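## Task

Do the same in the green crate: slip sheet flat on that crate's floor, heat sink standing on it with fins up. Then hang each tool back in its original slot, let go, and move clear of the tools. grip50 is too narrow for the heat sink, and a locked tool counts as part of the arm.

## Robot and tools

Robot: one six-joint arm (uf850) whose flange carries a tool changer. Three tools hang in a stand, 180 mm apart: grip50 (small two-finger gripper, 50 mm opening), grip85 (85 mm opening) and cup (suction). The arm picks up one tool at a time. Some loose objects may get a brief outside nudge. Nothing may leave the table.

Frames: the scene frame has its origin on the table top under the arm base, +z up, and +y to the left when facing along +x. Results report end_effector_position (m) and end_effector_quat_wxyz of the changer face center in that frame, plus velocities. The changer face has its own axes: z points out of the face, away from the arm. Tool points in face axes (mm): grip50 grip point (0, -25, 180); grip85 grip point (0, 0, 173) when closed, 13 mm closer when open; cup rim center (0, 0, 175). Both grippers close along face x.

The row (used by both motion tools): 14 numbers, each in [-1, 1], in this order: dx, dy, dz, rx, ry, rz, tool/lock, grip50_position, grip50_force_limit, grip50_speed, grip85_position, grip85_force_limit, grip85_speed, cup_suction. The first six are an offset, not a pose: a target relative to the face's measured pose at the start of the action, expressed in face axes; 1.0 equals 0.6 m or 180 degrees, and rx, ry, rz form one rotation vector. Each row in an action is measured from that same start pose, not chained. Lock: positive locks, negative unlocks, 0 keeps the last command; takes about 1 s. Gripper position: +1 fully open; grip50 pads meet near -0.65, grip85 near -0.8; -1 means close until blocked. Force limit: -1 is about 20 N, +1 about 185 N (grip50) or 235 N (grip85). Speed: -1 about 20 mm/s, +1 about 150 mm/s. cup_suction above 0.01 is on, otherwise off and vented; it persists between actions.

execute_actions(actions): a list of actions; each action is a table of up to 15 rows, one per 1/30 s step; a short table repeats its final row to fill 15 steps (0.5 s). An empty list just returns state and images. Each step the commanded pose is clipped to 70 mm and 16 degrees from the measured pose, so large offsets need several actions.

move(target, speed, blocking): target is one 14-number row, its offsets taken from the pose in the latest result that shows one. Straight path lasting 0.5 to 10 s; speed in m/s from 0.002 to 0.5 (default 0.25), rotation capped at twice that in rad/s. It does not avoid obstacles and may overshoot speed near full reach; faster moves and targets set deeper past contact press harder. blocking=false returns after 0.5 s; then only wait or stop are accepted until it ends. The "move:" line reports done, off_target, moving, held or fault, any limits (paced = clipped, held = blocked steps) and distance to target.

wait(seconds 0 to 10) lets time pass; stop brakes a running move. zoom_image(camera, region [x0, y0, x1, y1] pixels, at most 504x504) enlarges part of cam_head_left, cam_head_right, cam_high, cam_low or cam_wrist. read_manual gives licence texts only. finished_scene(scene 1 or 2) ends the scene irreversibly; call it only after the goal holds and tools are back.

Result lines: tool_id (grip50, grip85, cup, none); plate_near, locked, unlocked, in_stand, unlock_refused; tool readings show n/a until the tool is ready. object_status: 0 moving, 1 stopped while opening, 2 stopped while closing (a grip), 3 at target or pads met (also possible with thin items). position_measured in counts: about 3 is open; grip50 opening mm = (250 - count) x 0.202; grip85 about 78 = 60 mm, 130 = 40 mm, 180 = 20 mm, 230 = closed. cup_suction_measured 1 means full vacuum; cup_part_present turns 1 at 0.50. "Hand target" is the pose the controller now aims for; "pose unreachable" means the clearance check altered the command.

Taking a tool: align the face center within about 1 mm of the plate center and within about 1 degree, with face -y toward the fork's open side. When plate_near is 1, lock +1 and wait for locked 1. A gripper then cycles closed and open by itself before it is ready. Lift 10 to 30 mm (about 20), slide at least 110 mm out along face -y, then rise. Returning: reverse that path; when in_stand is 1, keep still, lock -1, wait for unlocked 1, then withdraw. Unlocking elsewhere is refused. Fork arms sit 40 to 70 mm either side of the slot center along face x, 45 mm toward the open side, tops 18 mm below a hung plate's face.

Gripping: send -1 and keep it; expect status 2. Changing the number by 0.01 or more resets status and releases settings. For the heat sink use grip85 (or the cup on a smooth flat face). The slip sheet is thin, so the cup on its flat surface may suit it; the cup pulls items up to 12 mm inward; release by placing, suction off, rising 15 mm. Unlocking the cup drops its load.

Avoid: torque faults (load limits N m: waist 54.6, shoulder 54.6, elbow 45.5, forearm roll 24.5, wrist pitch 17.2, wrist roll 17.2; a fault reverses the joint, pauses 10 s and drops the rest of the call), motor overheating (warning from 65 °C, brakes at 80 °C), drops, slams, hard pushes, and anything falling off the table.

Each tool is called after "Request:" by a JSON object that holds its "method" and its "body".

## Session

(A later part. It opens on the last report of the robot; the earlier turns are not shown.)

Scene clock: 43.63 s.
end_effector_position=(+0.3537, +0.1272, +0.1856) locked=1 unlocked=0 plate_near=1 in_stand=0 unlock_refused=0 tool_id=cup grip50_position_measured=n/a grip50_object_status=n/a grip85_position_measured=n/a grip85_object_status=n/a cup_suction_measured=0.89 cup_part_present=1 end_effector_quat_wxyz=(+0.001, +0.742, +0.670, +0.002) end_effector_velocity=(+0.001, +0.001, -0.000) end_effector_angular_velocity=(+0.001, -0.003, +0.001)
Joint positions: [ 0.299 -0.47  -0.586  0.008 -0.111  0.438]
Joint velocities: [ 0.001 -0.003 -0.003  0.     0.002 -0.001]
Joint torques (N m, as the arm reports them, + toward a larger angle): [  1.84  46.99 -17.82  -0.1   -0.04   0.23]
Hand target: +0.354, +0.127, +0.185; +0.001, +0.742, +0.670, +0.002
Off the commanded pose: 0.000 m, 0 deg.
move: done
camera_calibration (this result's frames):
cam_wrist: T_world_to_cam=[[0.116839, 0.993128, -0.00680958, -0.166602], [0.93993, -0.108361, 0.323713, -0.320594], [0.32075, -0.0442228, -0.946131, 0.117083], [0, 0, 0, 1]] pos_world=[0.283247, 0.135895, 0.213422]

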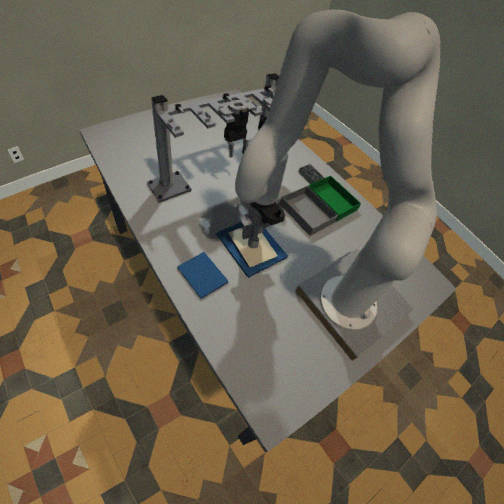

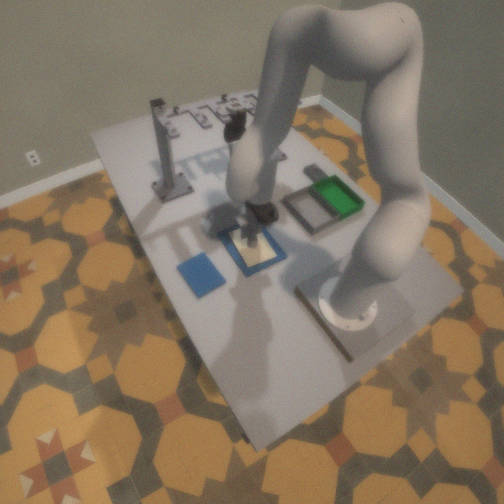

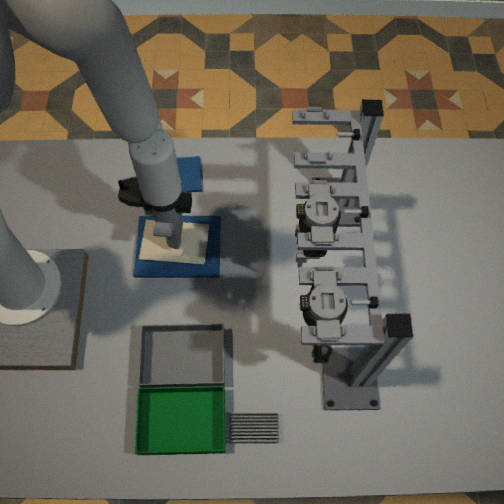

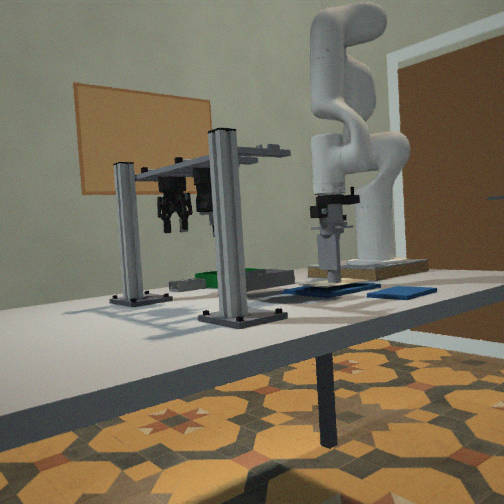

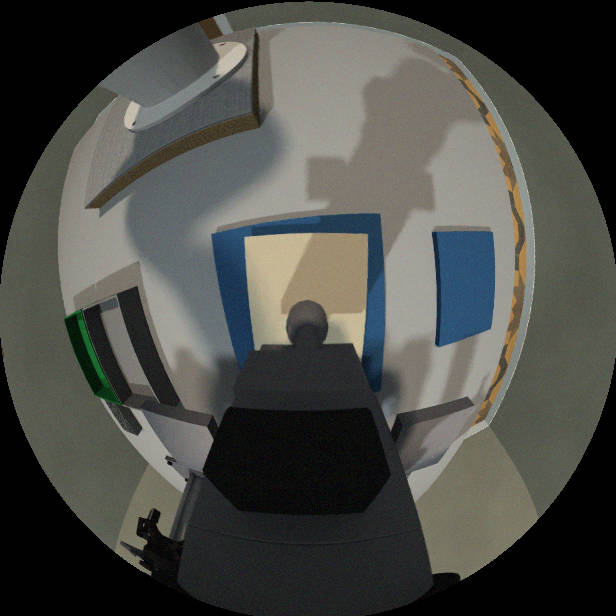

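Request:
{"method": "move", "body": {"target": [0,0,-0.11,0,0,0,0,0,0,0,0,0,0,1], "speed": 0.1}}

Request:
{"method": "move", "body": {"target": [-0.709,0.13,0,0,0,-0.028,0,0,0,0,0,0,0,1], "speed": 0.2}}

Request:
{"method": "move", "body": {"target": [0,0,0.05,0,0,0,0,0,0,0,0,0,0,1], "speed": 0.05}}

Scene clock: 45.00 s.
end_effector_position=(+0.3534, +0.1271, +0.2515) locked=1 unlocked=0 plate_near=1 in_stand=0 unlock_refused=0 tool_id=cup grip50_position_measured=n/a grip50_object_status=n/a grip85_position_measured=n/a grip85_object_status=n/a cup_suction_measured=0.94 cup_part_present=1 end_effector_quat_wxyz=(+0.001, +0.742, +0.670, +0.002) end_effector_velocity=(-0.000, -0.000, +0.001) end_effector_angular_velocity=(-0.000, -0.000, -0.001)
Joint positions: [ 0.299 -0.286 -0.573  0.003 -0.282  0.443]
Joint velocities: [-0.     0.004  0.    -0.001 -0.003  0.001]
Joint torques (N m, as the arm reports them, + toward a larger angle): [  1.67  41.75 -22.84   0.26  -0.05   0.32]
Hand target: +0.353, +0.127, +0.252; +0.001, +0.742, +0.670, +0.002
Off the commanded pose: 0.000 m, 0 deg.
move: done
camera_calibration (this result's frames):
cam_wrist: T_world_to_cam=[[0.116845, 0.993125, -0.00700563, -0.165985], [0.940038, -0.108318, 0.323413, -0.341622], [0.320431, -0.0443748, -0.946232, 0.179656], [0, 0, 0, 1]] pos_world=[0.282965, 0.135812, 0.279319]

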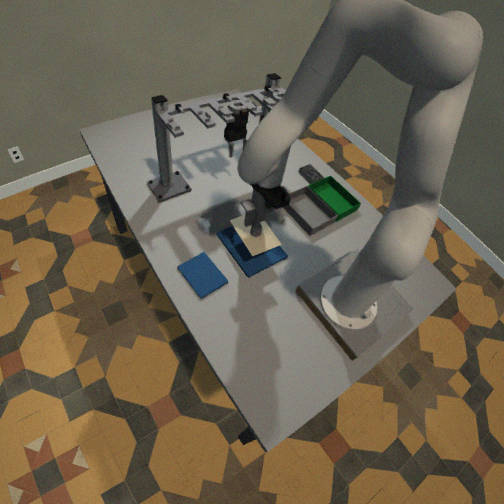

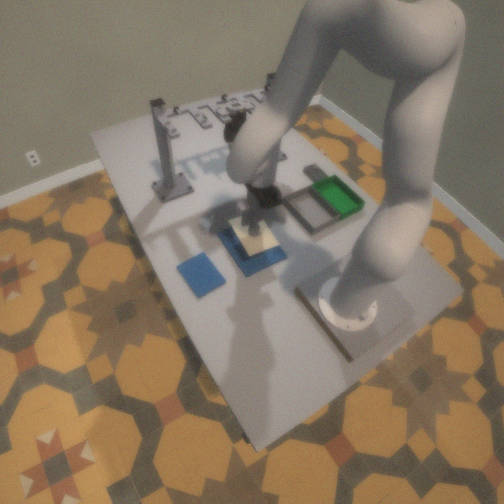

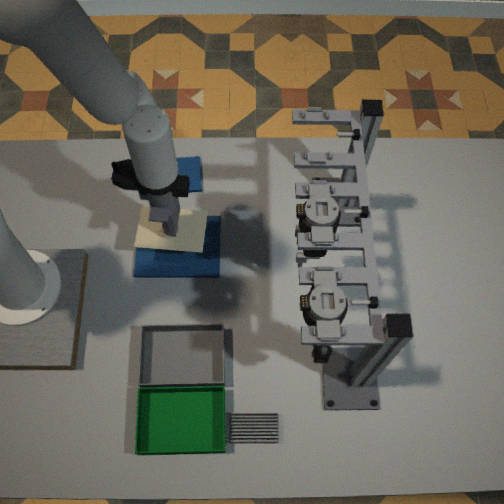

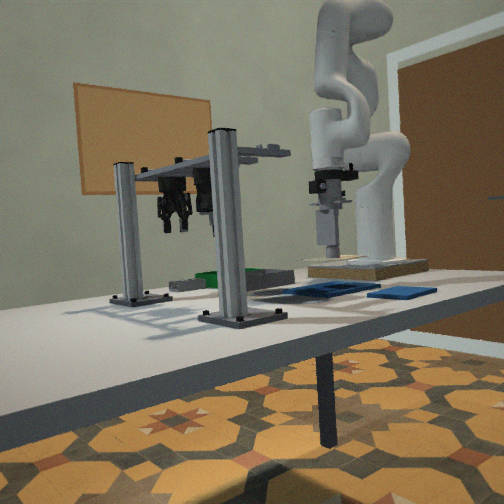

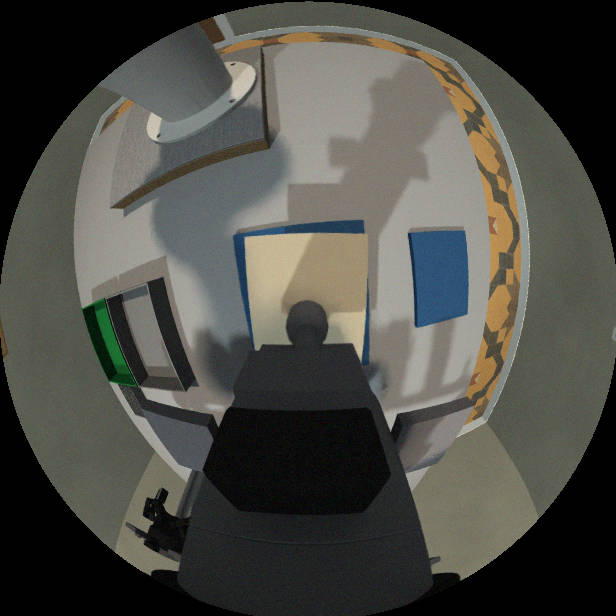

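Scene clock: 47.63 s.
end_effector_position=(+0.3868, -0.3047, +0.2515) locked=1 unlocked=0 plate_near=1 in_stand=0 unlock_refused=0 tool_id=cup grip50_position_measured=n/a grip50_object_status=n/a grip85_position_measured=n/a grip85_object_status=n/a cup_suction_measured=0.94 cup_part_present=1 end_effector_quat_wxyz=(+0.002, +0.712, +0.702, +0.001) end_effector_velocity=(+0.000, -0.002, -0.000) end_effector_angular_velocity=(+0.000, -0.001, +0.000)
Joint positions: [-0.714 -0.504 -0.903  0.006 -0.396 -0.661]
Joint velocities: [-0.004 -0.003 -0.004  0.002 -0.001 -0.006]
Joint torques (N m, as the arm reports them, + toward a larger angle): [  1.99  58.09 -25.62   0.43  -0.09   0.28]
Hand target: +0.387, -0.305, +0.252; +0.002, +0.712, +0.702, +0.001
Off the commanded pose: 0.001 m, 0 deg.
move: done
camera_calibration (this result's frames):
cam_wrist: T_world_to_cam=[[0.0289269, 0.999536, -0.00954648, 0.295531], [0.946129, -0.0242976, 0.322877, -0.396408], [0.322495, -0.018372, -0.946393, 0.156994], [0, 0, 0, 1]] pos_world=[0.315874, -0.302141, 0.27939]

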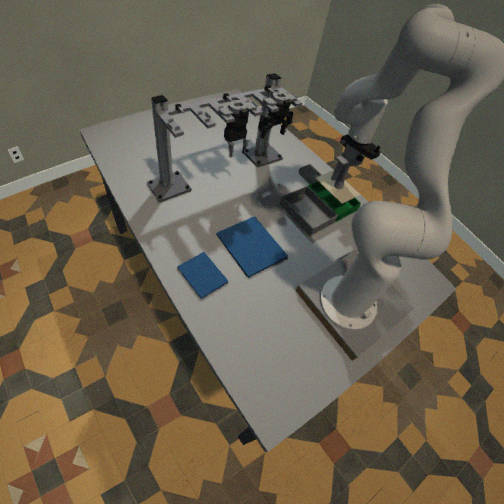

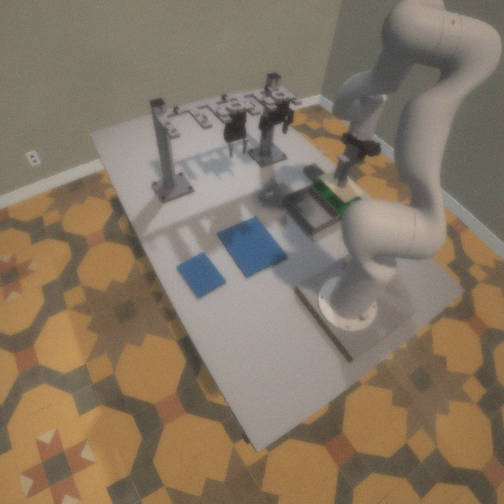

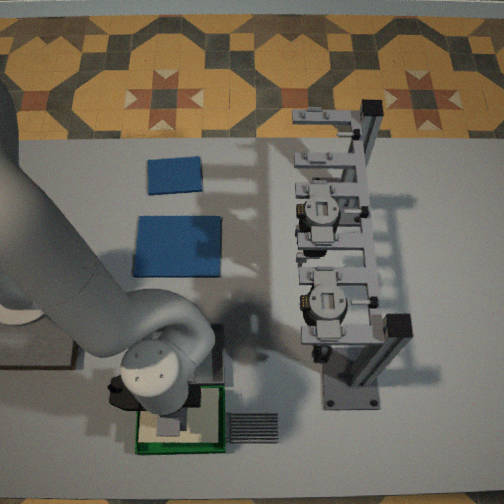

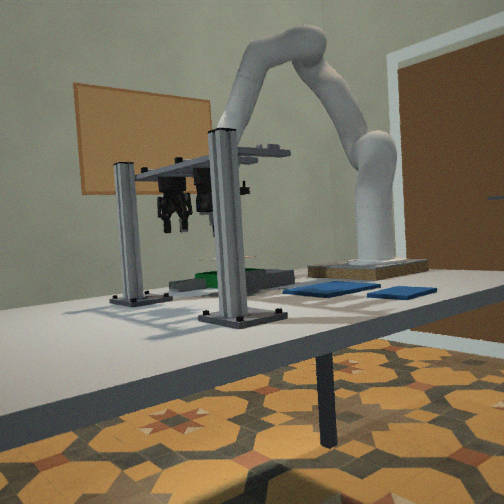

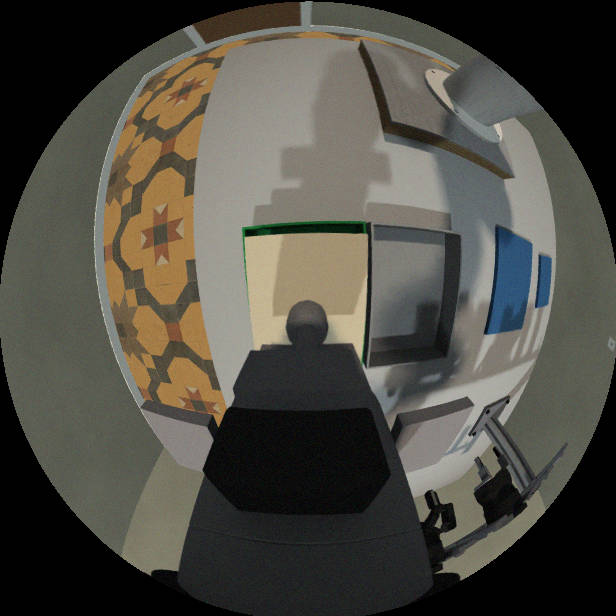

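Scene clock: 48.53 s.
end_effector_position=(+0.3869, -0.3047, +0.2217) locked=1 unlocked=0 plate_near=1 in_stand=0 unlock_refused=0 tool_id=cup grip50_position_measured=n/a grip50_object_status=n/a grip85_position_measured=n/a grip85_object_status=n/a cup_suction_measured=0.94 cup_part_present=1 end_effector_quat_wxyz=(+0.002, +0.712, +0.702, +0.001) end_effector_velocity=(+0.001, -0.000, -0.001) end_effector_angular_velocity=(-0.001, -0.002, +0.001)
Joint positions: [-0.714 -0.565 -0.904  0.008 -0.336 -0.662]
Joint velocities: [ 0.001 -0.003 -0.001  0.     0.003 -0.001]
Joint torques (N m, as the arm reports them, + toward a larger angle): [  1.72  58.94 -24.67   0.22  -0.09   0.2 ]
Hand target: +0.387, -0.305, +0.221; +0.002, +0.712, +0.702, +0.001
Off the commanded pose: 0.000 m, 0 deg.
move: done
camera_calibration (this result's frames):
cam_wrist: T_world_to_cam=[[0.0289242, 0.999535, -0.00966256, 0.295319], [0.946073, -0.0242543, 0.323043, -0.38689], [0.322658, -0.0184853, -0.946335, 0.128611], [0, 0, 0, 1]] pos_world=[0.315987, -0.302188, 0.249545]

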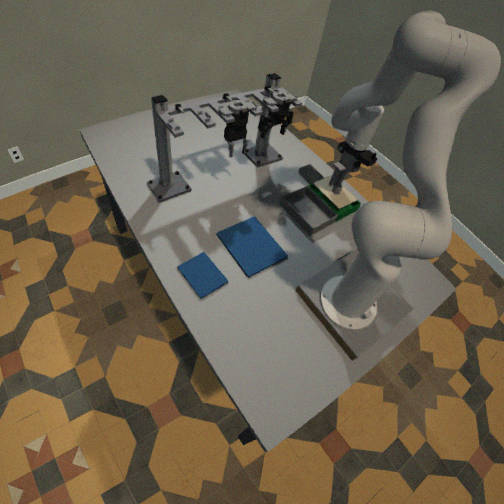

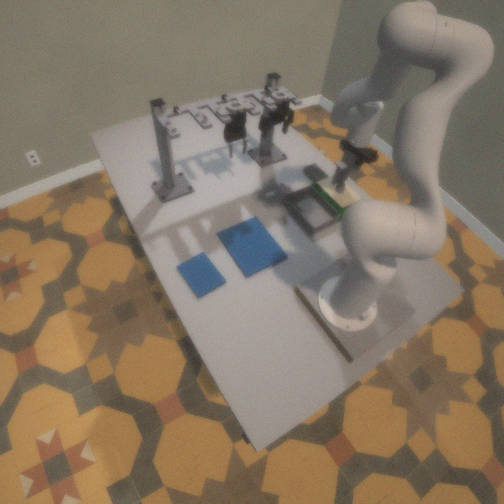

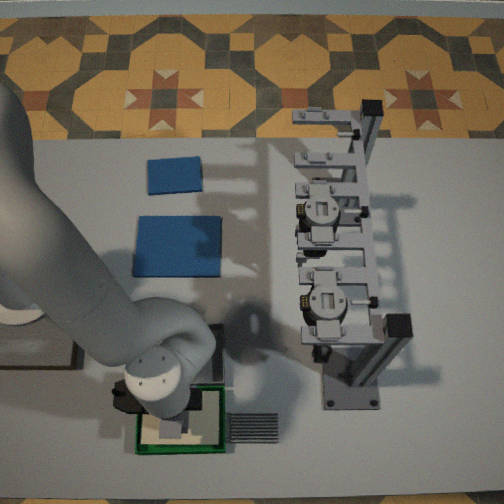

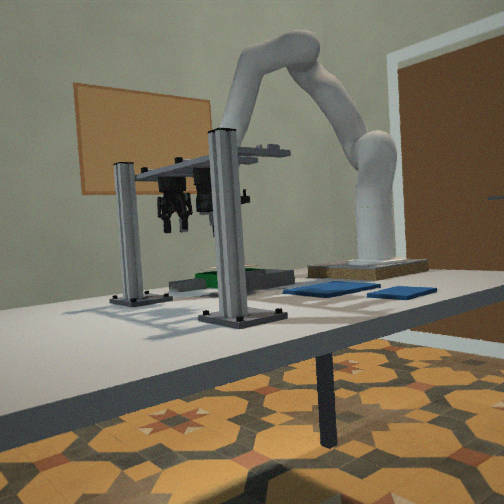

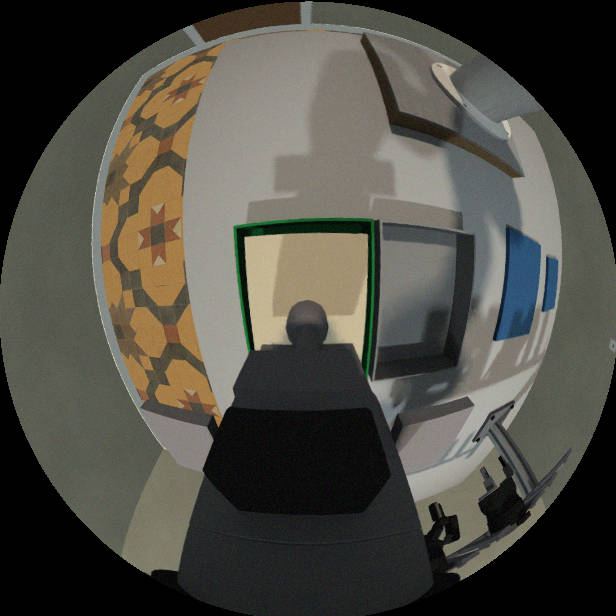

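Request:
{"method": "move", "body": {"target": [-0.002,0,0.076,0,0,0,0,0,0,0,0,0,0,1], "speed": 0.04}}

Scene clock: 50.07 s.
end_effector_position=(+0.3870, -0.3060, +0.1762) locked=1 unlocked=0 plate_near=1 in_stand=0 unlock_refused=0 tool_id=cup grip50_position_measured=n/a grip50_object_status=n/a grip85_position_measured=n/a grip85_object_status=n/a cup_suction_measured=0.94 cup_part_present=1 end_effector_quat_wxyz=(+0.002, +0.712, +0.702, +0.001) end_effector_velocity=(+0.001, -0.000, -0.001) end_effector_angular_velocity=(-0.001, -0.001, +0.001)
Joint positions: [-0.716 -0.666 -0.919  0.01  -0.251 -0.666]
Joint velocities: [ 0.001 -0.003 -0.002  0.     0.002 -0.001]
Joint torques (N m, as the arm reports them, + toward a larger angle): [  2.35  60.56 -22.     0.04  -0.12   0.26]
Hand target: +0.387, -0.306, +0.176; +0.002, +0.712, +0.702, +0.001
Off the commanded pose: 0.000 m, 0 deg.
move: done
camera_calibration (this result's frames):
cam_wrist: T_world_to_cam=[[0.0289197, 0.999534, -0.00975668, 0.296143], [0.946028, -0.024217, 0.32318, -0.372343], [0.322793, -0.0185763, -0.946287, 0.0854109], [0, 0, 0, 1]] pos_world=[0.316112, -0.303435, 0.204046]

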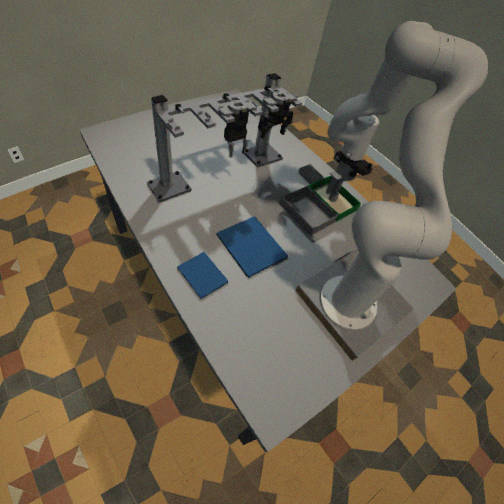

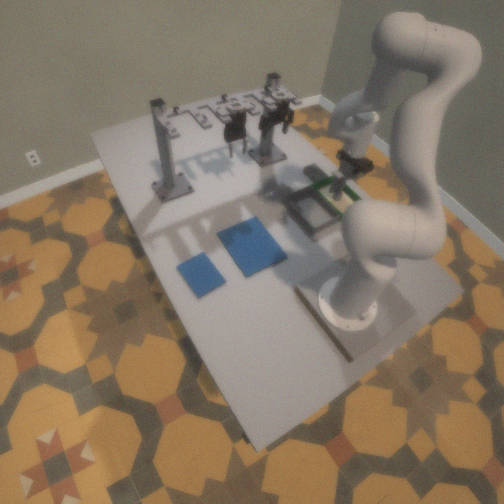

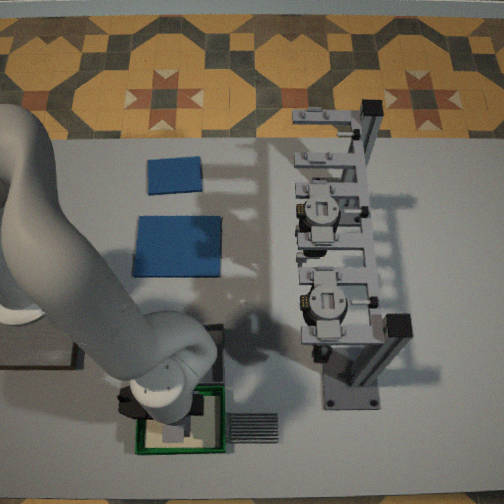

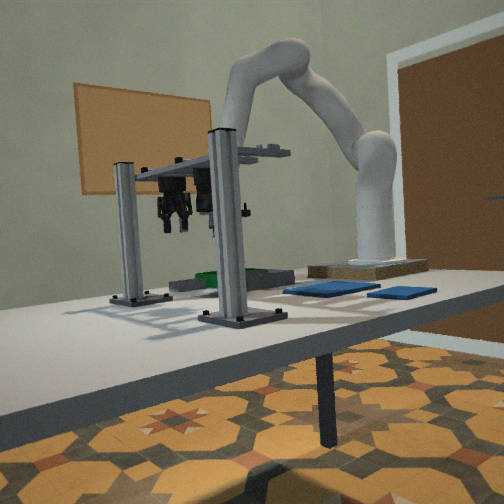

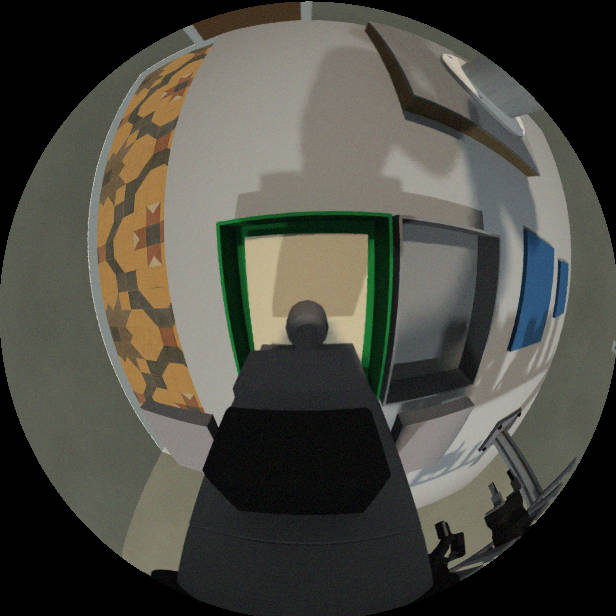

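Request:
{"method": "execute_actions", "body": {"actions": [[[0,0,0.004,0,0,0,0,0,0,0,0,0,0,1]],[[0,0,0,0,0,0,0,0,0,0,0,0,0,0]],[[0,0,-0.02,0,0,0,0,0,0,0,0,0,0,0]]]}}

Request:
{"method": "move", "body": {"target": [0,0,-0.15,0,0,0,0,0,0,0,0,0,0,0], "speed": 0.15}}

Request:
{"method": "move", "body": {"target": [0.849,0.2437,-0.177,0,0,0,0,0,0,0,0,0,0,0], "speed": 0.3}}

Scene clock: 51.83 s.
end_effector_position=(+0.3870, -0.3060, +0.1857) locked=1 unlocked=0 plate_near=1 in_stand=0 unlock_refused=0 tool_id=cup grip50_position_measured=n/a grip50_object_status=n/a grip85_position_measured=n/a grip85_object_status=n/a cup_suction_measured=0.00 cup_part_present=0 end_effector_quat_wxyz=(+0.002, +0.712, +0.702, +0.001) end_effector_velocity=(+0.001, +0.000, +0.001) end_effector_angular_velocity=(-0.001, -0.001, +0.001)
Joint positions: [-0.716 -0.644 -0.916  0.01  -0.268 -0.666]
Joint velocities: [ 0.001  0.002 -0.001 -0.    -0.001  0.001]
Joint torques (N m, as the arm reports them, + toward a larger angle): [  1.59  60.36 -22.64   0.22  -0.05   0.28]
Hand target: +0.387, -0.306, +0.186; +0.002, +0.712, +0.702, +0.001
Off the commanded pose: 0.000 m, 0 deg.
camera_calibration (this result's frames):
cam_wrist: T_world_to_cam=[[0.028921, 0.999534, -0.00974045, 0.296219], [0.946037, -0.024224, 0.323153, -0.37539], [0.322767, -0.0185607, -0.946296, 0.094461], [0, 0, 0, 1]] pos_world=[0.316076, -0.303421, 0.213582]

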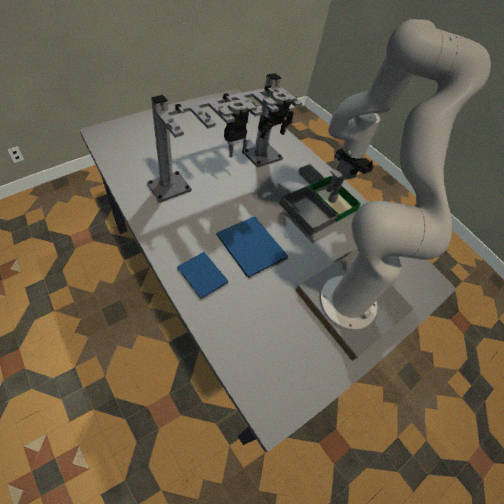

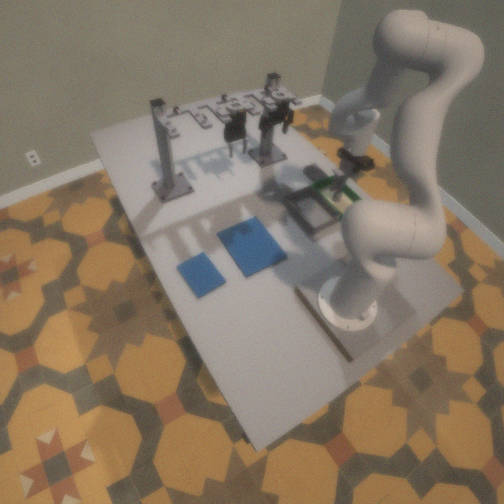

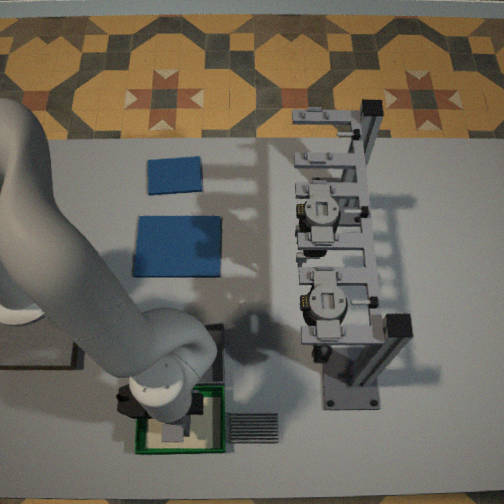

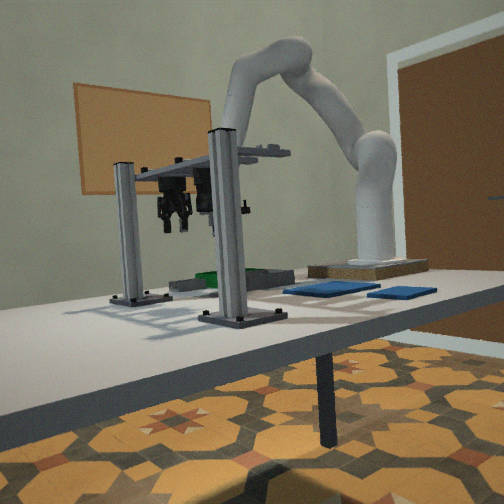

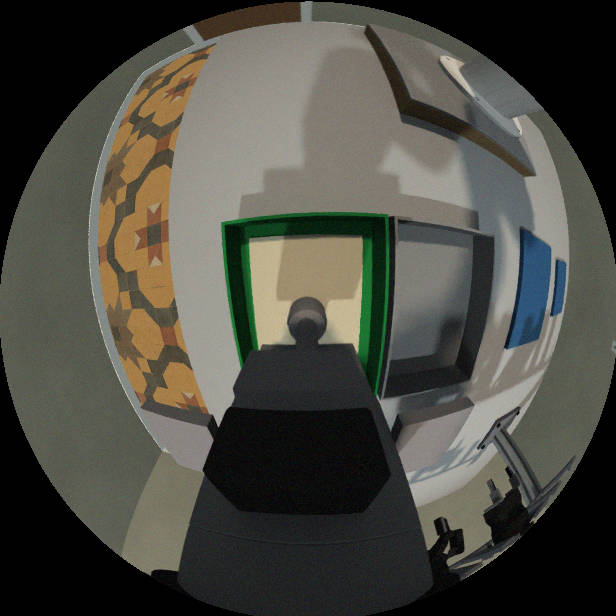

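Scene clock: 52.83 s.
end_effector_position=(+0.3866, -0.3058, +0.2754) locked=1 unlocked=0 plate_near=1 in_stand=0 unlock_refused=0 tool_id=cup grip50_position_measured=n/a grip50_object_status=n/a grip85_position_measured=n/a grip85_object_status=n/a cup_suction_measured=0.00 cup_part_present=0 end_effector_quat_wxyz=(+0.001, +0.712, +0.702, +0.001) end_effector_velocity=(+0.000, -0.000, +0.003) end_effector_angular_velocity=(-0.001, -0.002, -0.000)
Joint positions: [-0.716 -0.458 -0.908  0.006 -0.447 -0.662]
Joint velocities: [-0.     0.005 -0.     0.    -0.003 -0.   ]
Joint torques (N m, as the arm reports them, + toward a larger angle): [  1.99  55.22 -26.91   0.17  -0.12   0.29]
Hand target: +0.387, -0.306, +0.276; +0.002, +0.712, +0.702, +0.001
Off the commanded pose: 0.000 m, 0 deg.
move: done
camera_calibration (this result's frames):
cam_wrist: T_world_to_cam=[[0.0289282, 0.999537, -0.00940811, 0.296862], [0.946198, -0.0243473, 0.322672, -0.404007], [0.322294, -0.0182363, -0.946464, 0.179778], [0, 0, 0, 1]] pos_world=[0.315741, -0.303283, 0.303308]

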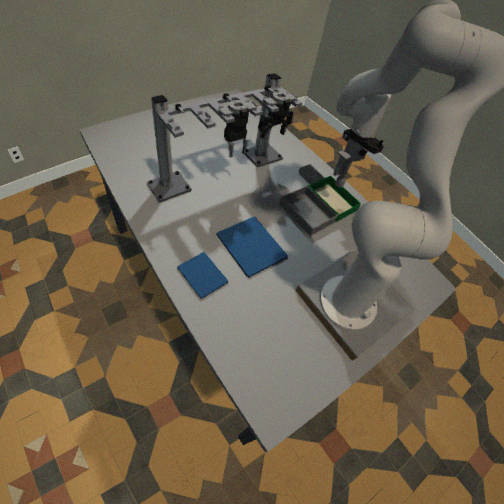

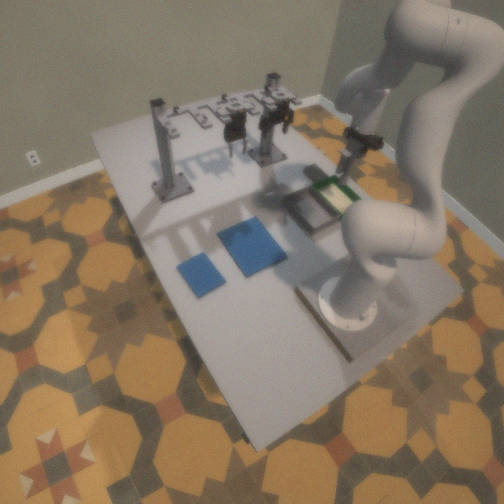

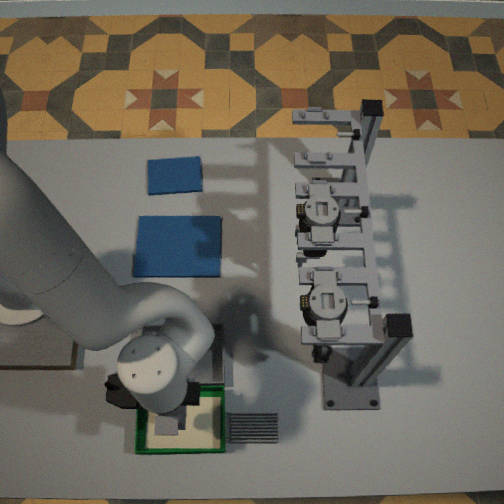

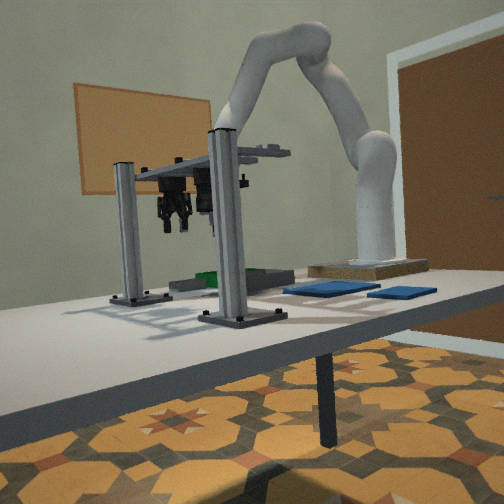

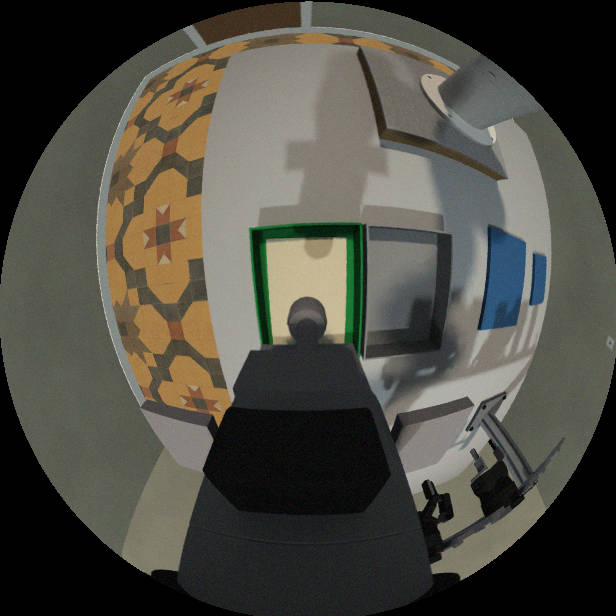

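Scene clock: 55.17 s.
end_effector_position=(+0.5404, +0.2017, +0.3821) locked=1 unlocked=0 plate_near=1 in_stand=0 unlock_refused=0 tool_id=cup grip50_position_measured=n/a grip50_object_status=n/a grip85_position_measured=n/a grip85_object_status=n/a cup_suction_measured=0.00 cup_part_present=0 end_effector_quat_wxyz=(+0.001, +0.712, +0.702, +0.001) end_effector_velocity=(+0.001, +0.002, +0.001) end_effector_angular_velocity=(+0.001, -0.004, +0.001)
Joint positions: [ 0.311 -0.467 -1.217  0.002 -0.746  0.369]
Joint velocities: [ 0.003 -0.001 -0.006 -0.    -0.     0.003]
Joint torques (N m, as the arm reports them, + toward a larger angle): [  2.07  62.98 -32.45   0.53  -0.07   0.21]
Hand target: +0.540, +0.202, +0.382; +0.001, +0.712, +0.702, +0.002
Off the commanded pose: 0.001 m, 0 deg.
move: done
camera_calibration (this result's frames):
cam_wrist: T_world_to_cam=[[0.0292679, 0.999545, -0.00724978, -0.214871], [0.946121, -0.0253621, 0.322819, -0.571362], [0.322488, -0.0163074, -0.946433, 0.239969], [0, 0, 0, 1]] pos_world=[0.469479, 0.204196, 0.410004]

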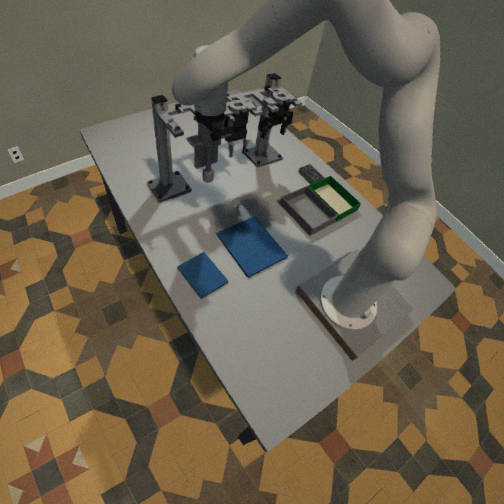

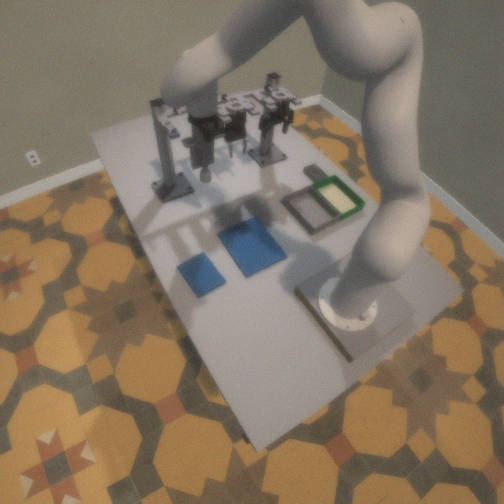

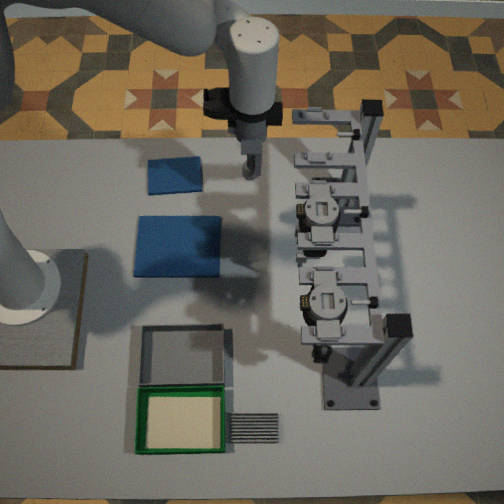

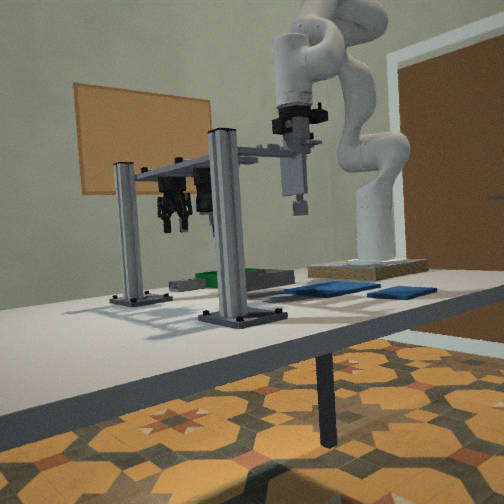

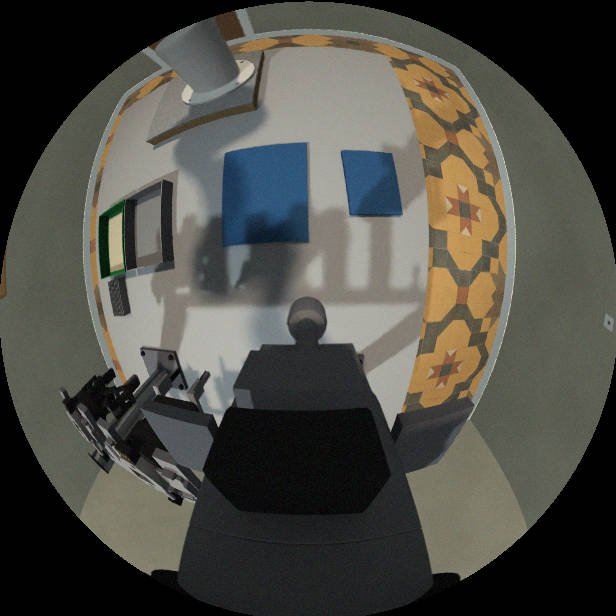

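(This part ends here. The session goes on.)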